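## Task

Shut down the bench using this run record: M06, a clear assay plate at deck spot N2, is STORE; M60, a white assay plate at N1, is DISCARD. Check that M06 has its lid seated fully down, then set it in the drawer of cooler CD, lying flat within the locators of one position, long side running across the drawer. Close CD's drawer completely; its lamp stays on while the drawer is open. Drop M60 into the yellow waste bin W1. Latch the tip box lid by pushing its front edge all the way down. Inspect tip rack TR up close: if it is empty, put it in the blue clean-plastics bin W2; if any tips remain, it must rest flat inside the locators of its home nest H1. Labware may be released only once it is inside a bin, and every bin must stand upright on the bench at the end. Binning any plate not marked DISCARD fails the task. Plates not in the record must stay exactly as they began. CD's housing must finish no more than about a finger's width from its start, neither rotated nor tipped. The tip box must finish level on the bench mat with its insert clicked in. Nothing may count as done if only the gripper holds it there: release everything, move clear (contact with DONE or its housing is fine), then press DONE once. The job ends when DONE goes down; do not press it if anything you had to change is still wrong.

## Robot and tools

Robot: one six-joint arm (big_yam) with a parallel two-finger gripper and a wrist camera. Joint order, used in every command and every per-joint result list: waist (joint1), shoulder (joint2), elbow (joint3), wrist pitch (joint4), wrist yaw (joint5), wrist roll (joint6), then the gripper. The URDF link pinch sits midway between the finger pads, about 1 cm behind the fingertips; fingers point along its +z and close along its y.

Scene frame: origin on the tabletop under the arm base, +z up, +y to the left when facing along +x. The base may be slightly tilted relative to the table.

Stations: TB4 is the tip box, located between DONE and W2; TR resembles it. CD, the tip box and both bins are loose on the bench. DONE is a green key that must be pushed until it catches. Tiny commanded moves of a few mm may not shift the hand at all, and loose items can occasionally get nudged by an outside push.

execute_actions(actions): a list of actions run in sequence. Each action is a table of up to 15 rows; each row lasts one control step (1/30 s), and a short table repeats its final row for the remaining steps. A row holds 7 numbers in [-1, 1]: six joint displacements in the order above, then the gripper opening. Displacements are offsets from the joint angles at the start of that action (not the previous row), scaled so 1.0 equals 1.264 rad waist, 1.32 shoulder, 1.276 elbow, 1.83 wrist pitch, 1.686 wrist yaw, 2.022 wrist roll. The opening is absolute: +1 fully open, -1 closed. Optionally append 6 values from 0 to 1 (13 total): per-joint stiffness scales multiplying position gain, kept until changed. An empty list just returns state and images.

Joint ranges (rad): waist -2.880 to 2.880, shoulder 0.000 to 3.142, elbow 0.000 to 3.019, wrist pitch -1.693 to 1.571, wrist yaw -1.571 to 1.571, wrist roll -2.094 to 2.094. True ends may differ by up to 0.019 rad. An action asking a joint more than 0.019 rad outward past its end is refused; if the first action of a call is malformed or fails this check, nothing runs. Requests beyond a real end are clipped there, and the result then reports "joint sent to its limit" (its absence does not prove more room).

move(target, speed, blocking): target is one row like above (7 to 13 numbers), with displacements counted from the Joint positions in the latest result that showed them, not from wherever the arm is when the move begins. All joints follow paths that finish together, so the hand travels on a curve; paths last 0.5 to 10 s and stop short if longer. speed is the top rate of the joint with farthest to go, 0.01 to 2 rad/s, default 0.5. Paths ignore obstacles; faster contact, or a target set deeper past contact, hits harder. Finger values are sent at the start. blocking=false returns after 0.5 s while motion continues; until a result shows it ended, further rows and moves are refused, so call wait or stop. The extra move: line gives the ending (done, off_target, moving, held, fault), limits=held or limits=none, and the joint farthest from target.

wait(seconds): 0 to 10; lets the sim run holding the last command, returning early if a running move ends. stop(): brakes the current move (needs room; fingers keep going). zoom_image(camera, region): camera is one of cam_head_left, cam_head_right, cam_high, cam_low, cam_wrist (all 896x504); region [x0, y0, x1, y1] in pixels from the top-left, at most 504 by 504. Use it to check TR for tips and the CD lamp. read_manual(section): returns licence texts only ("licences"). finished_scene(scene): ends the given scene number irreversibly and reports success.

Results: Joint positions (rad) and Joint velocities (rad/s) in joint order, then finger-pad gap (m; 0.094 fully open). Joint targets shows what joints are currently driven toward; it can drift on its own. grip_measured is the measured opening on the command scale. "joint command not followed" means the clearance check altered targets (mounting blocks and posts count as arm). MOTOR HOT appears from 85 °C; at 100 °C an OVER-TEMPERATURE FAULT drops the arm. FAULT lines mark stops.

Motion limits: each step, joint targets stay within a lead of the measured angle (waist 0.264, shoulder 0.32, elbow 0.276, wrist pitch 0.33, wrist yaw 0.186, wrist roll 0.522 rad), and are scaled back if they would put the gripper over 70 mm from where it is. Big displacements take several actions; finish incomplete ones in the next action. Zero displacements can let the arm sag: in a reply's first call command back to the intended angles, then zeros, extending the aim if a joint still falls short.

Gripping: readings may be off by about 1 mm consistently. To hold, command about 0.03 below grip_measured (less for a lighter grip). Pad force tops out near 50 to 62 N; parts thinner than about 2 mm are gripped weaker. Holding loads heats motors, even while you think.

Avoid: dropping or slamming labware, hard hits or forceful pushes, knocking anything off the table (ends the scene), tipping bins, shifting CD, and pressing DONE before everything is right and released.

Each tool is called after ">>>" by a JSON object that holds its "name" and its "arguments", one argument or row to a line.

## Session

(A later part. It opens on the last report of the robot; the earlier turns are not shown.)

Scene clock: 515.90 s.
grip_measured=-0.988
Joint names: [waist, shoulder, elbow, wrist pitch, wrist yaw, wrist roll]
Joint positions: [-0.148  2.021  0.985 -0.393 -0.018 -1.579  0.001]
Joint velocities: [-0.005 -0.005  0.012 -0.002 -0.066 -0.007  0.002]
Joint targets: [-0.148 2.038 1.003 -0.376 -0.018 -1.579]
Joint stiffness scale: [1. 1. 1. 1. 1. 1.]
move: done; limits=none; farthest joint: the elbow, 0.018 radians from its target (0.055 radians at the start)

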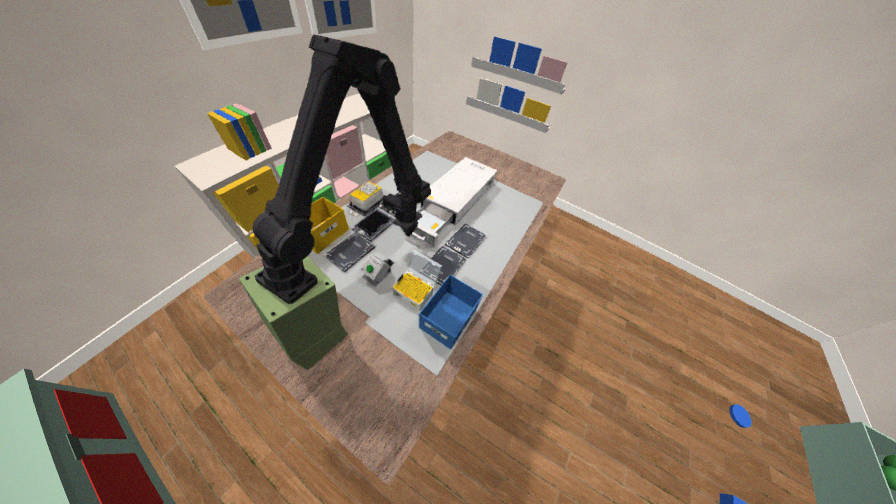

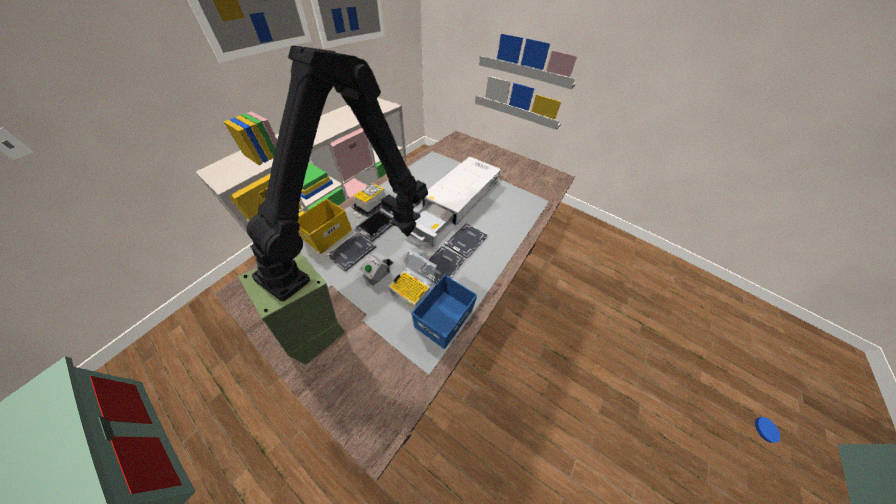

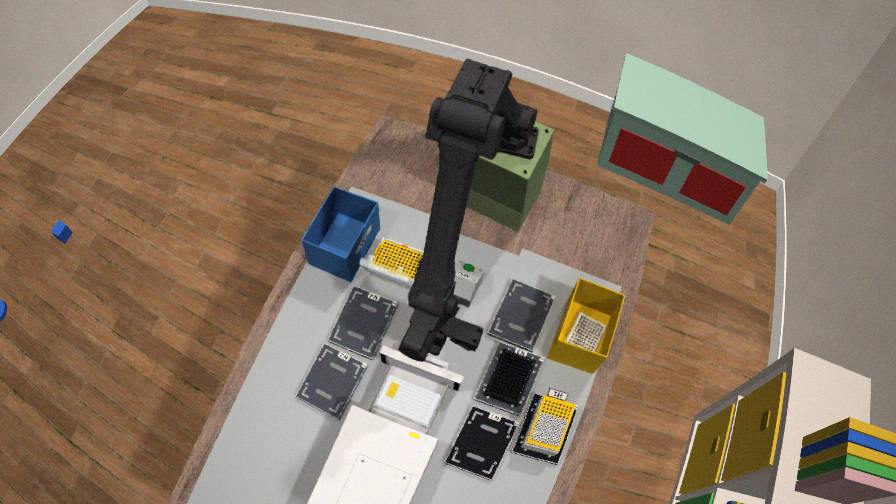

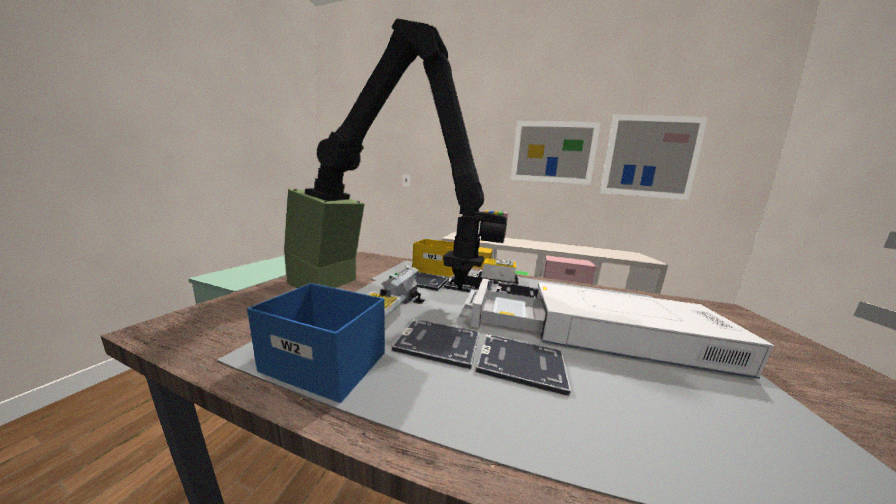

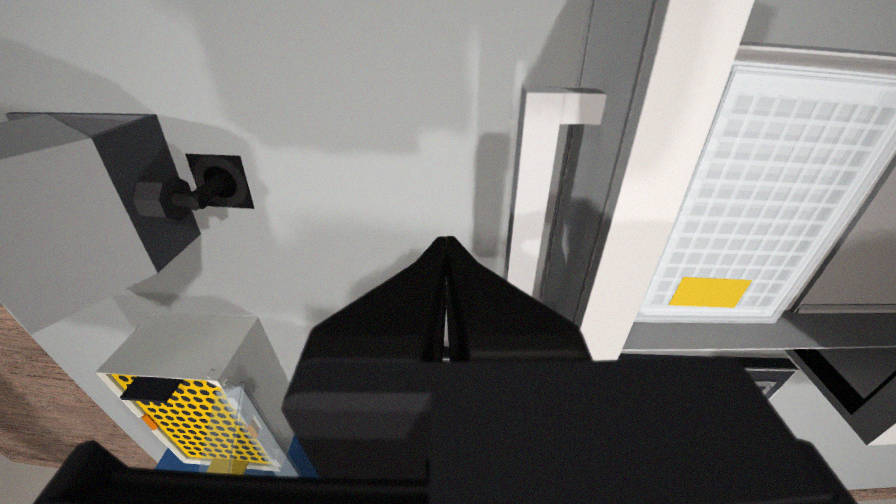

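>>> {"name": "move", "arguments": {
  "target": [0,0.125,0.283,-0.112,0,0,-1],
  "speed": 0.12
}}

>>> {"name": "zoom_image", "arguments": {
  "camera": "cam_low",
  "region": [440,220,600,350]
}}

Scene clock: 523.40 s.
grip_measured=-0.988
Joint names: [waist, shoulder, elbow, wrist pitch, wrist yaw, wrist roll]
Joint positions: [-0.148  2.156  1.313 -0.588 -0.018 -1.579  0.001]
Joint velocities: [-0.015 -0.015  0.007 -0.002 -0.037 -0.081 -0.   ]
Joint targets: [-0.148 2.186 1.346 -0.598 -0.018 -1.579]
Joint stiffness scale: [1. 1. 1. 1. 1. 1.]
move: off_target; limits=none; farthest joint: the elbow, 0.033 radians from its target (0.361 radians at the start)

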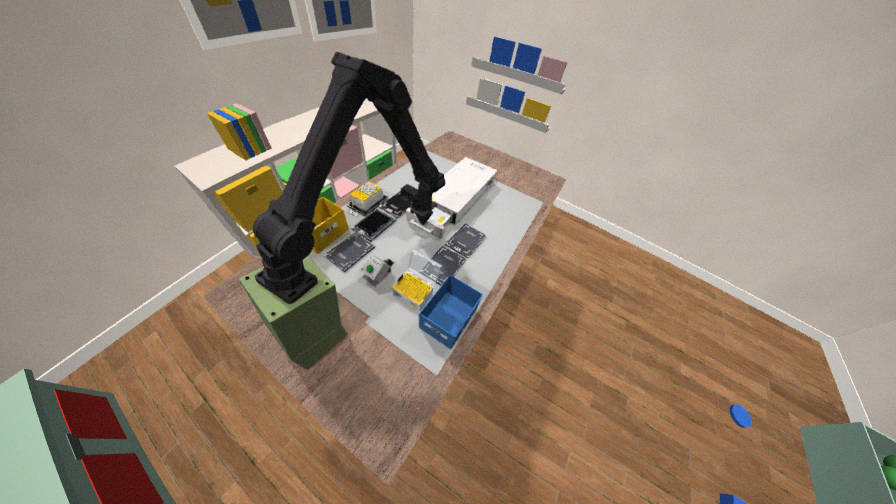

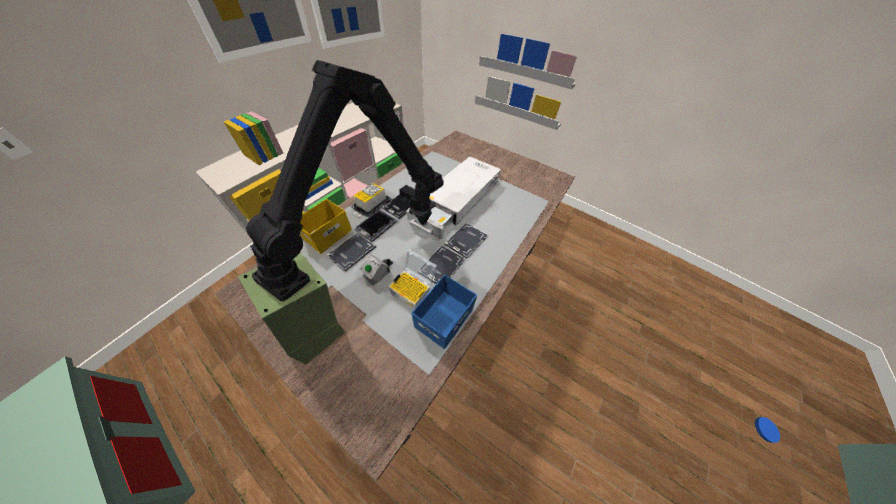

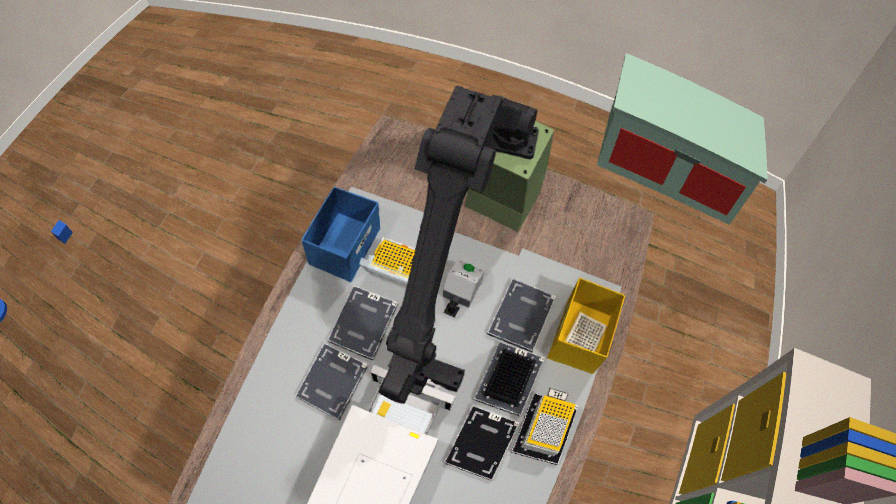

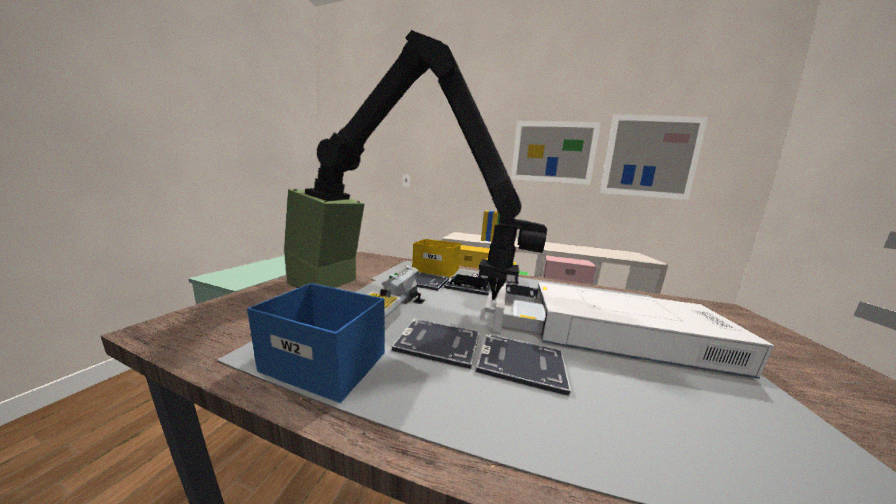

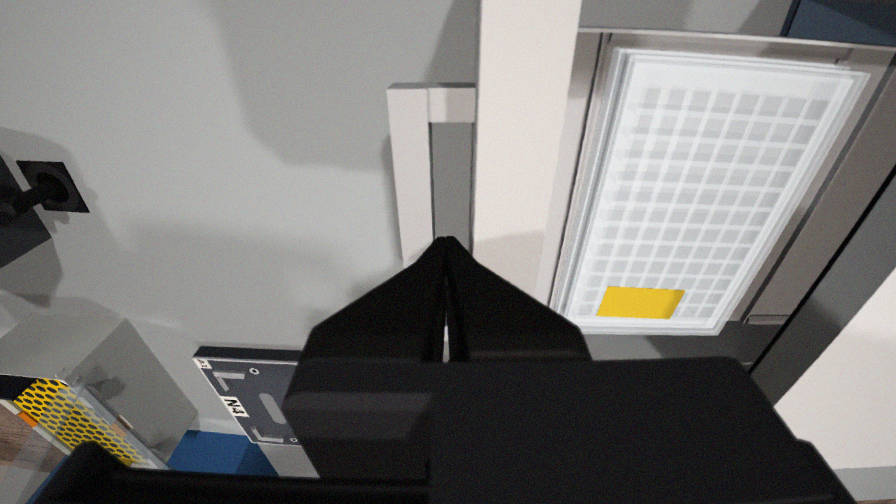

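Region (440, 220, 600, 350) of cam_low's 896x504 image, scaled by 3.150, with more detail than that image has; it fills the top 410 rows of this view, and the rest is white.

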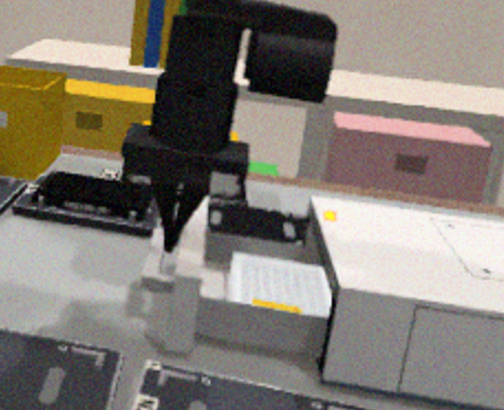

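>>> {"name": "move", "arguments": {
  "target": [0,0.11,0.236,-0.091,0,0,-1],
  "speed": 0.12
}}

Scene clock: 529.03 s.
grip_measured=-0.988
Joint names: [waist, shoulder, elbow, wrist pitch, wrist yaw, wrist roll]
Joint positions: [-0.148  2.267  1.577 -0.745 -0.018 -1.579  0.001]
Joint velocities: [ 0.005  0.005 -0.007 -0.007 -0.081 -0.022 -0.   ]
Joint targets: [-0.148 2.302 1.614 -0.754 -0.018 -1.579]
Joint stiffness scale: [1. 1. 1. 1. 1. 1.]
move: off_target; limits=none; farthest joint: the elbow, 0.037 radians from its target (0.302 radians at the start)

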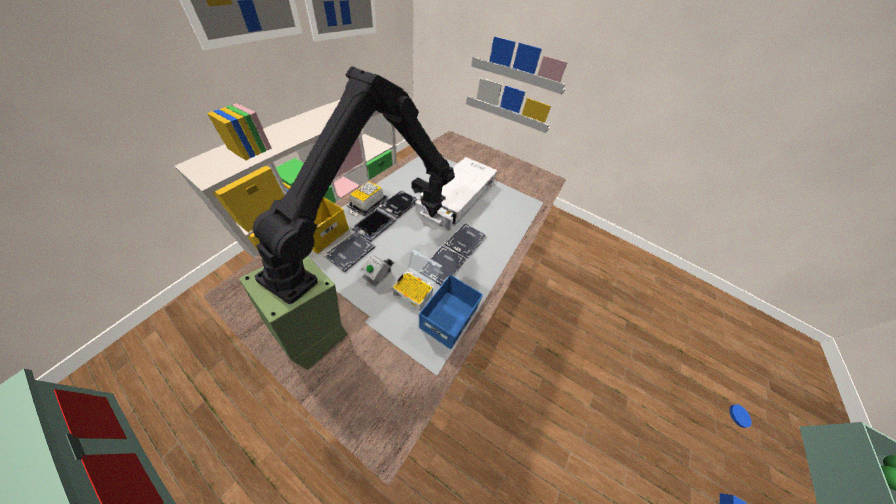

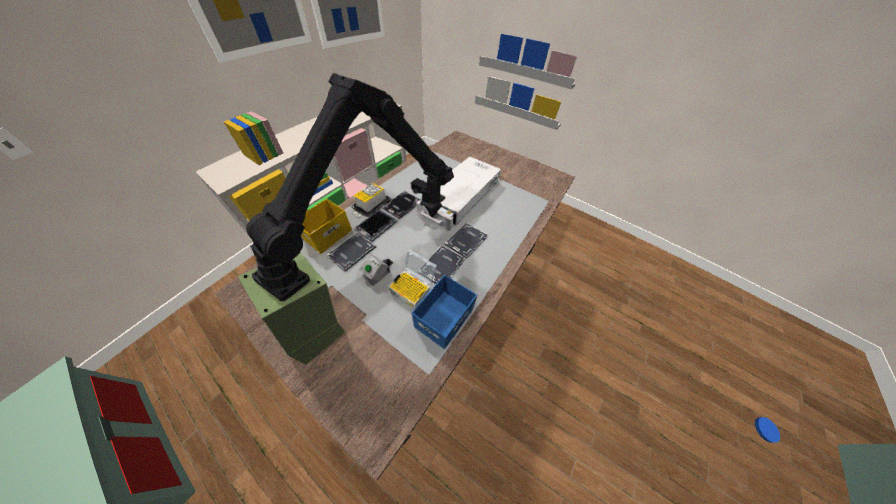

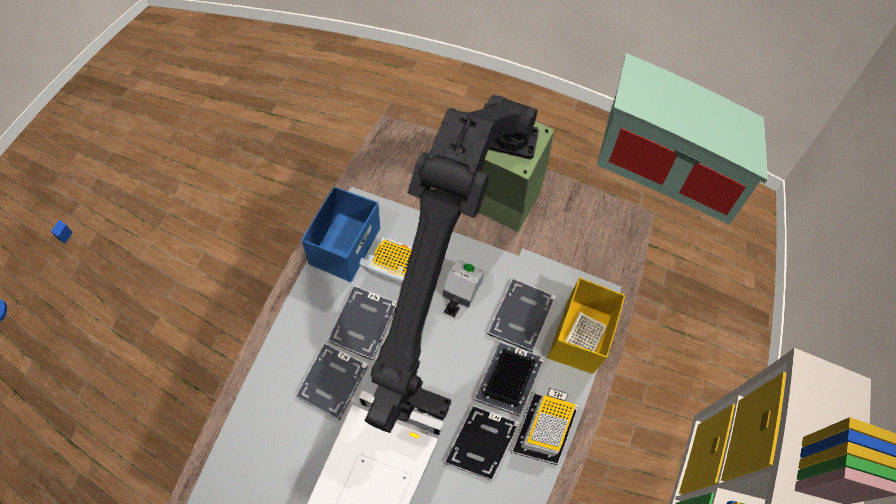

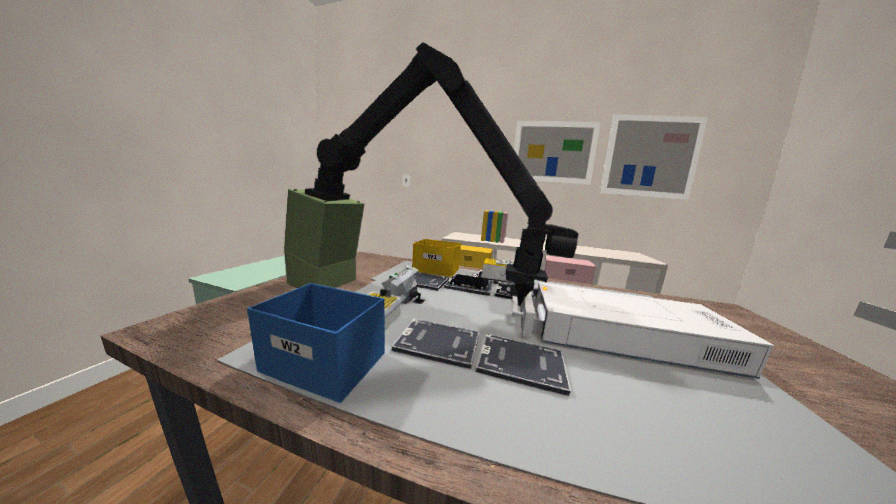

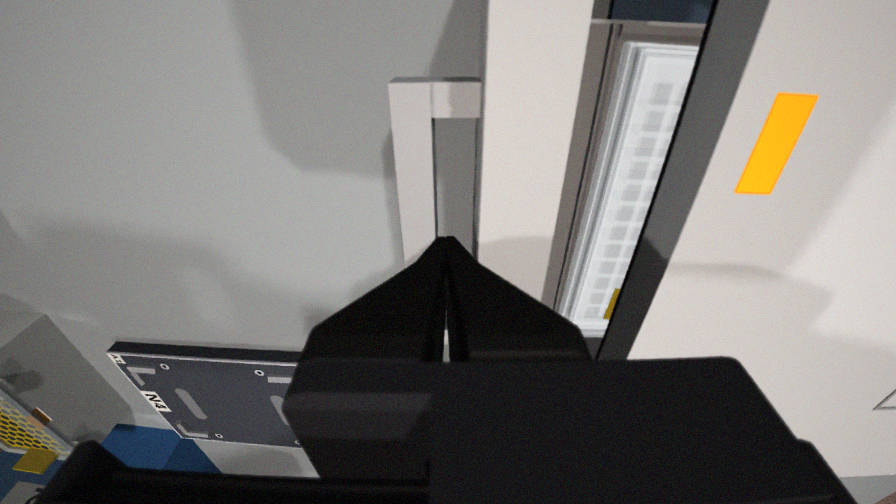

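>>> {"name": "move", "arguments": {
  "target": [0,0.054,0.096,-0.032,0,0,-1],
  "speed": 0.07
}}

Scene clock: 533.60 s.
grip_measured=-0.988
Joint names: [waist, shoulder, elbow, wrist pitch, wrist yaw, wrist roll]
Joint positions: [-0.148  2.302  1.661 -0.794 -0.018 -1.579  0.001]
Joint velocities: [-0.015 -0.005  0.012 -0.012  0.066 -0.007  0.002]
Joint targets: [-0.148 2.339 1.700 -0.803 -0.018 -1.579]
Joint stiffness scale: [1. 1. 1. 1. 1. 1.]
move: off_target; limits=none; farthest joint: the elbow, 0.038 radians from its target (0.123 radians at the start)

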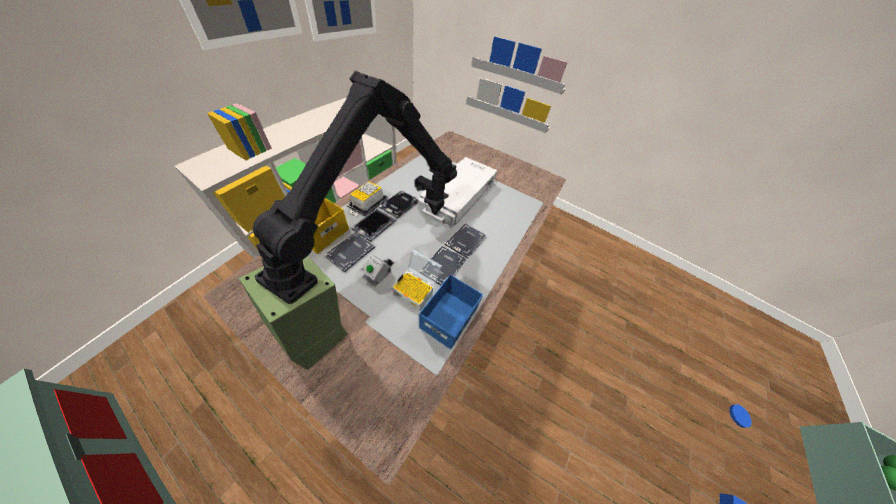

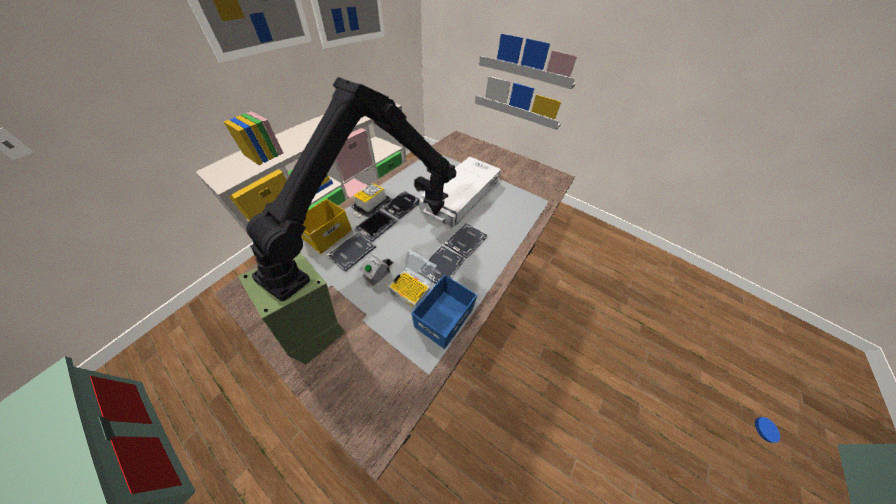

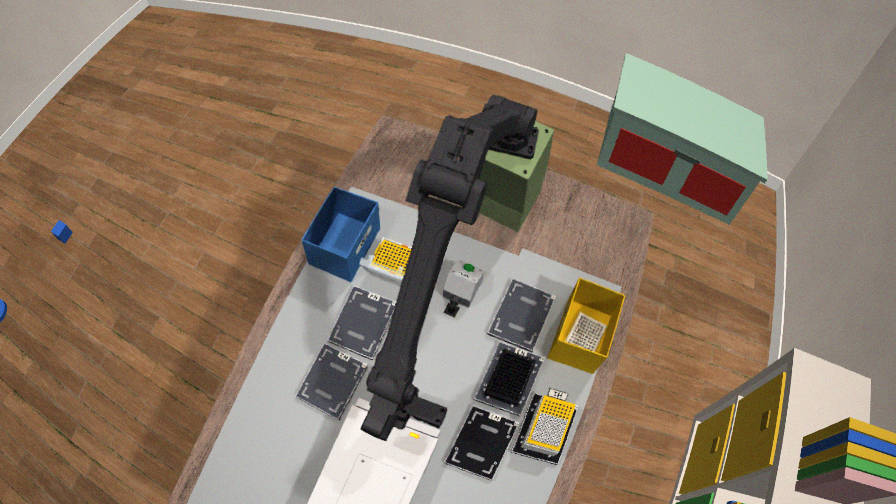

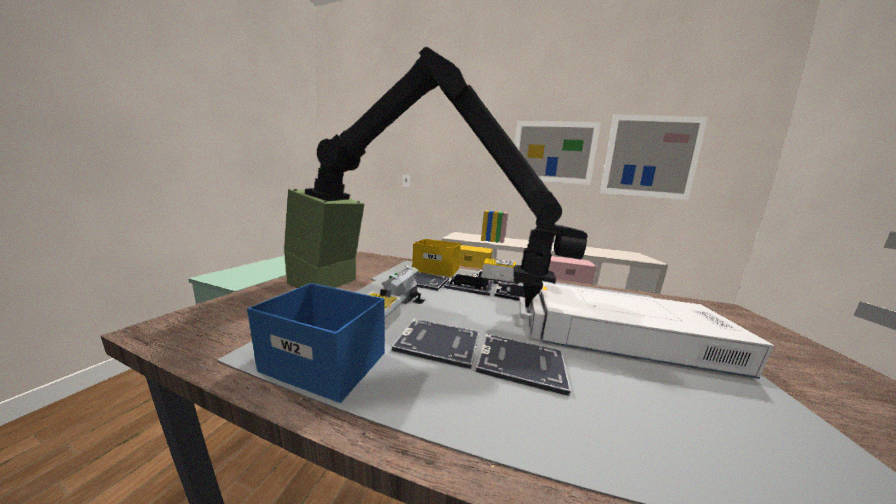

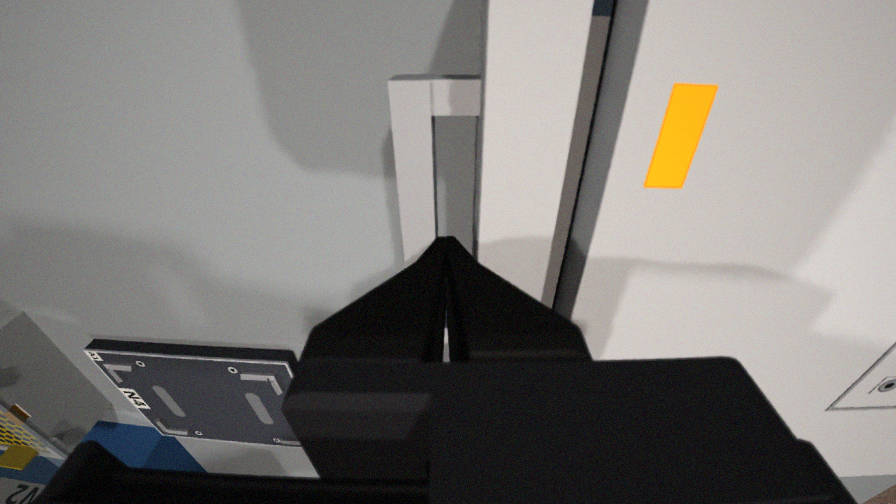

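>>> {"name": "move", "arguments": {
  "target": [0,0.037,0.052,-0.014,0,0,-1],
  "speed": 0.04
}}

Scene clock: 537.80 s.
grip_measured=-0.989
Joint names: [waist, shoulder, elbow, wrist pitch, wrist yaw, wrist roll]
Joint positions: [-0.148  2.313  1.687 -0.812 -0.018 -1.579  0.001]
Joint velocities: [ 0.005 -0.015  0.002  0.002  0.007  0.095 -0.001]
Joint targets: [-0.148 2.351 1.727 -0.820 -0.018 -1.579]
Joint stiffness scale: [1. 1. 1. 1. 1. 1.]
move: off_target; limits=none; farthest joint: the elbow, 0.041 radians from its target (0.066 radians at the start)

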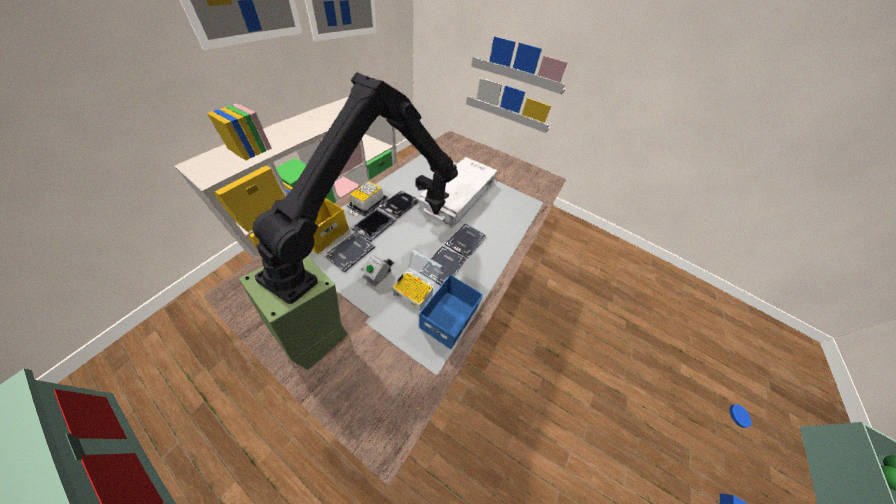

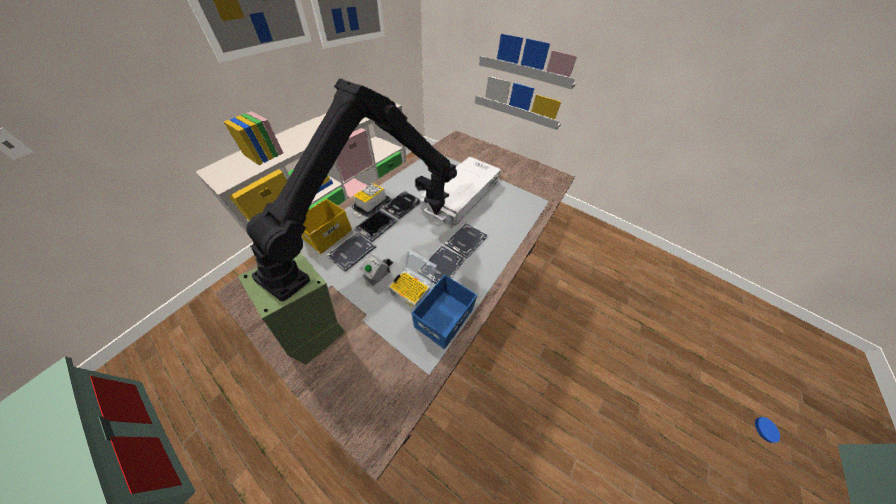

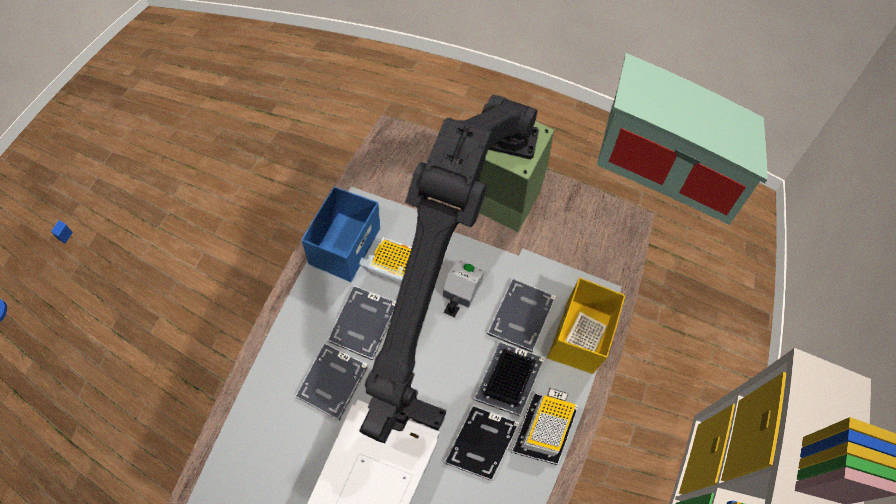

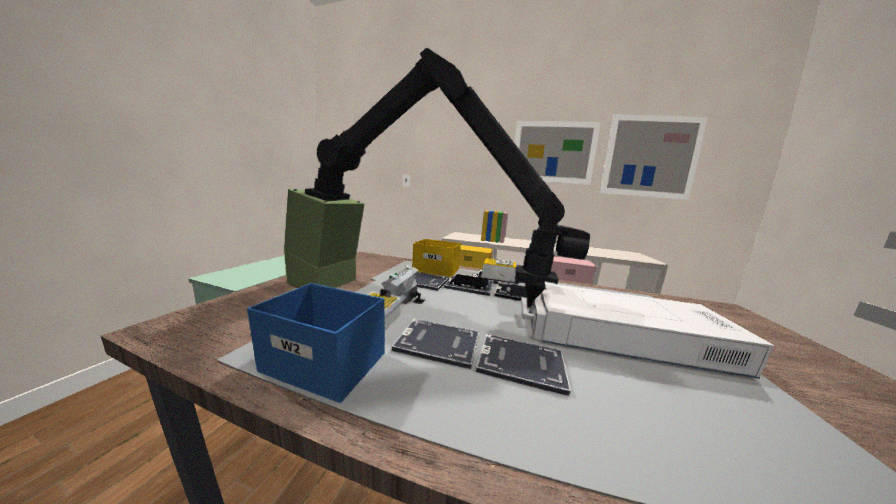

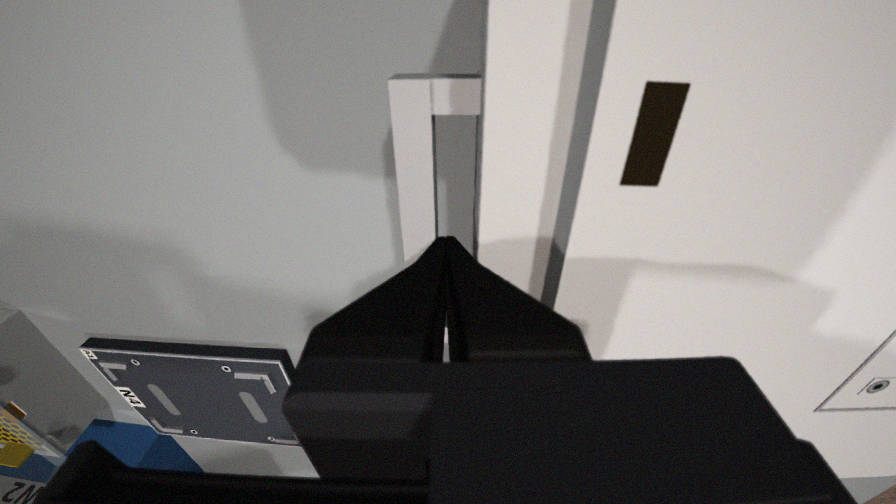

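>>> {"name": "move", "arguments": {
  "target": [0,-0.09,-0.03,-0.05,0,0,-1],
  "speed": 0.15
}}

>>> {"name": "move", "arguments": {
  "target": [-0.28,-0.61,-0.75,0.2,-0.03,0.78,-1],
  "speed": 0.8
}}

Scene clock: 543.83 s.
grip_measured=-0.989
Joint names: [waist, shoulder, elbow, wrist pitch, wrist yaw, wrist roll]
Joint positions: [-0.148  2.198  1.658 -0.887 -0.018 -1.579  0.001]
Joint velocities: [-0.015  0.005 -0.002  0.007  0.007 -0.051  0.001]
Joint targets: [-0.148 2.194 1.649 -0.903 -0.018 -1.579]
Joint stiffness scale: [1. 1. 1. 1. 1. 1.]
move: done; limits=none; farthest joint: the wrist pitch, 0.017 radians from its target (0.091 radians at the start)

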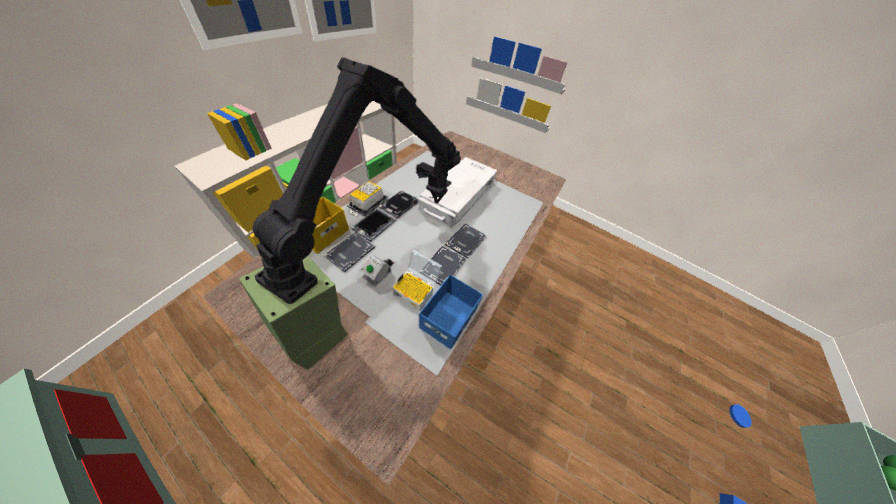

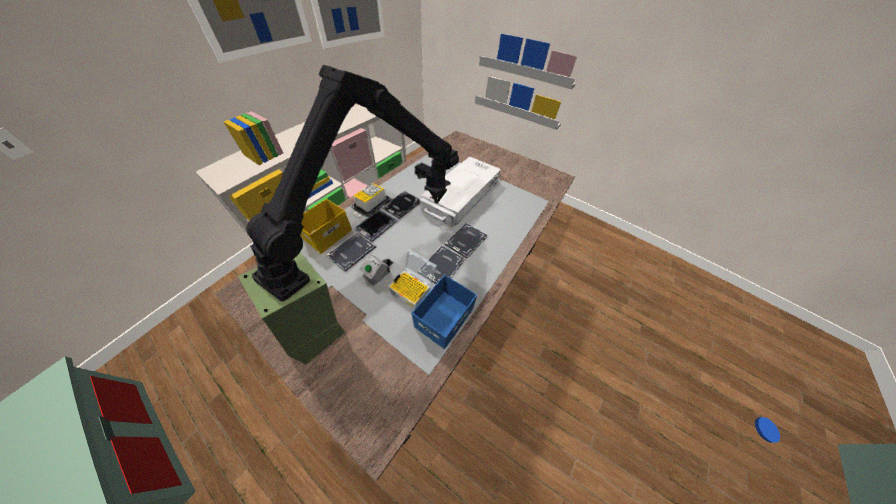

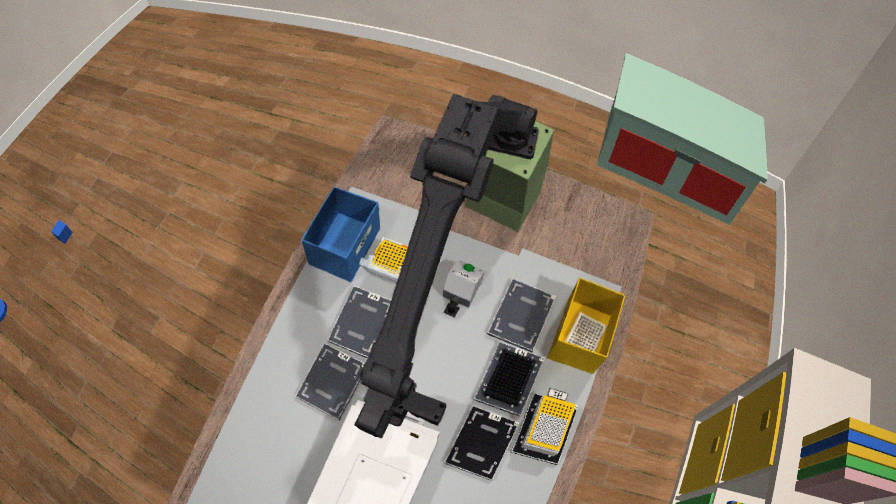

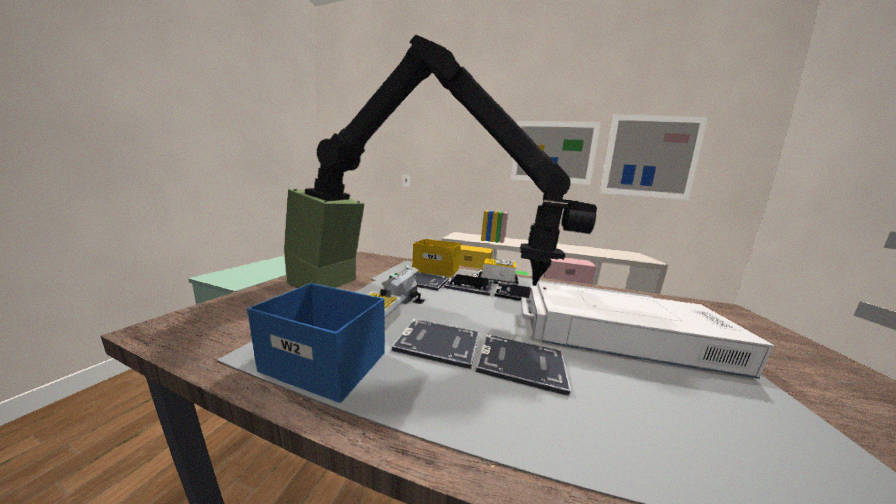

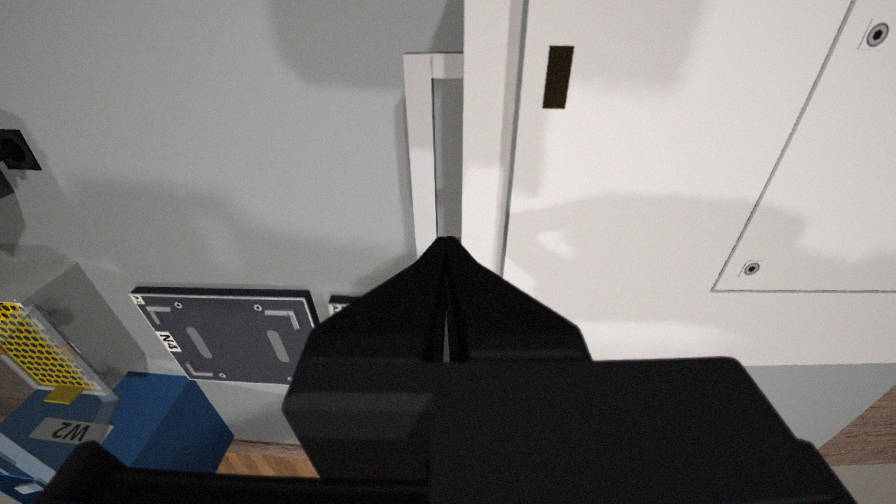

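Scene clock: 546.67 s.
grip_measured=-0.989
Joint names: [waist, shoulder, elbow, wrist pitch, wrist yaw, wrist roll]
Joint positions: [-0.495  1.395  0.705 -0.54  -0.066 -0.018  0.001]
Joint velocities: [-0.005 -0.005  0.002  0.012  0.095 -0.007 -0.001]
Joint targets: [-0.502 1.392 0.701 -0.521 -0.069 -0.002]
Joint stiffness scale: [1. 1. 1. 1. 1. 1.]
move: done; limits=none; farthest joint: the wrist pitch, 0.019 radians from its target (0.366 radians at the start)

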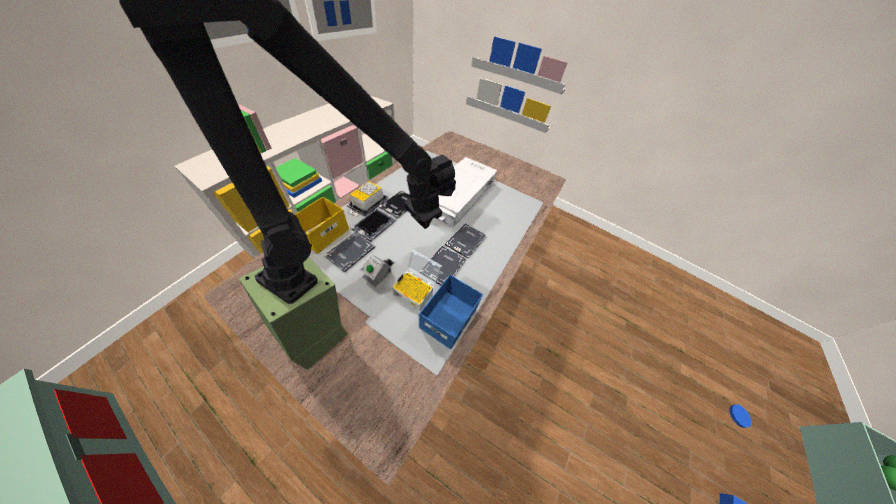

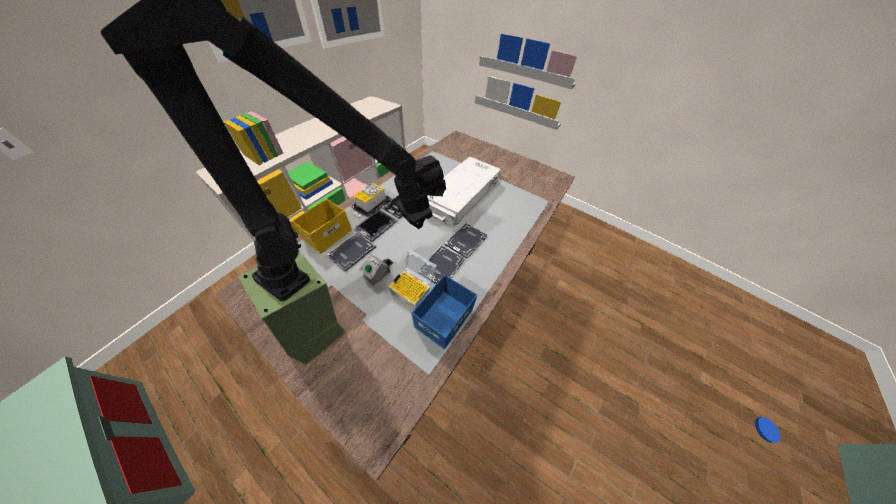

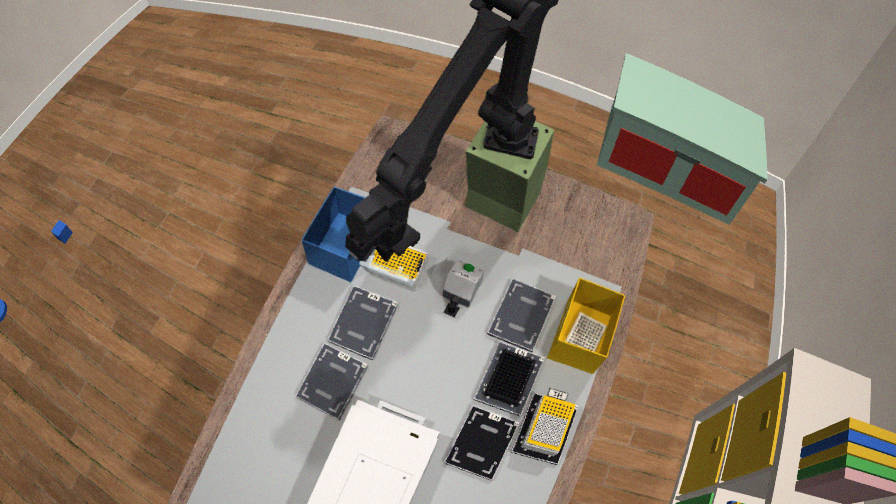

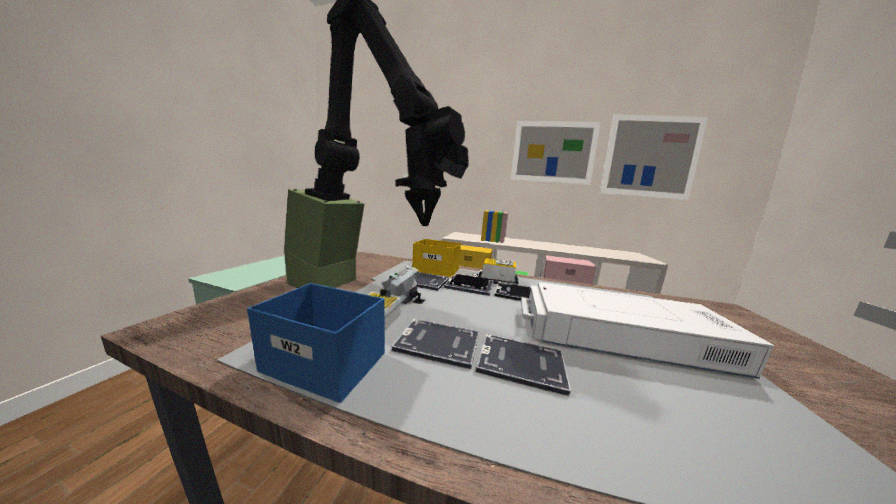

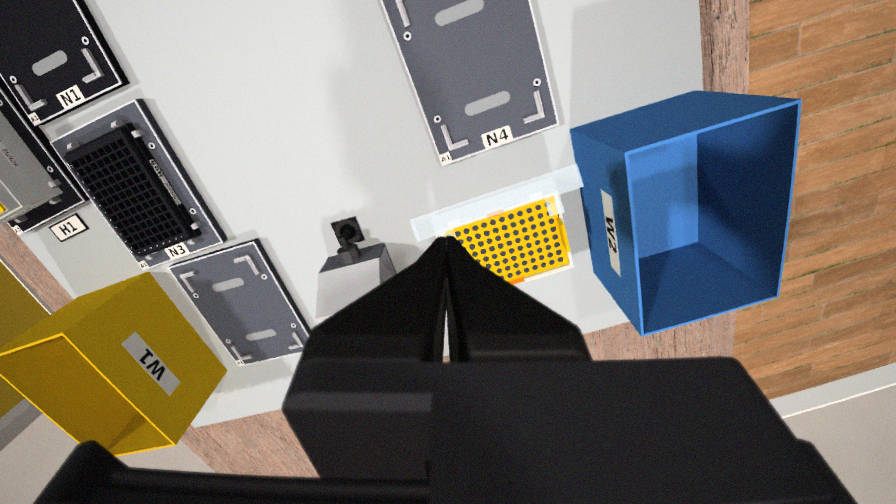

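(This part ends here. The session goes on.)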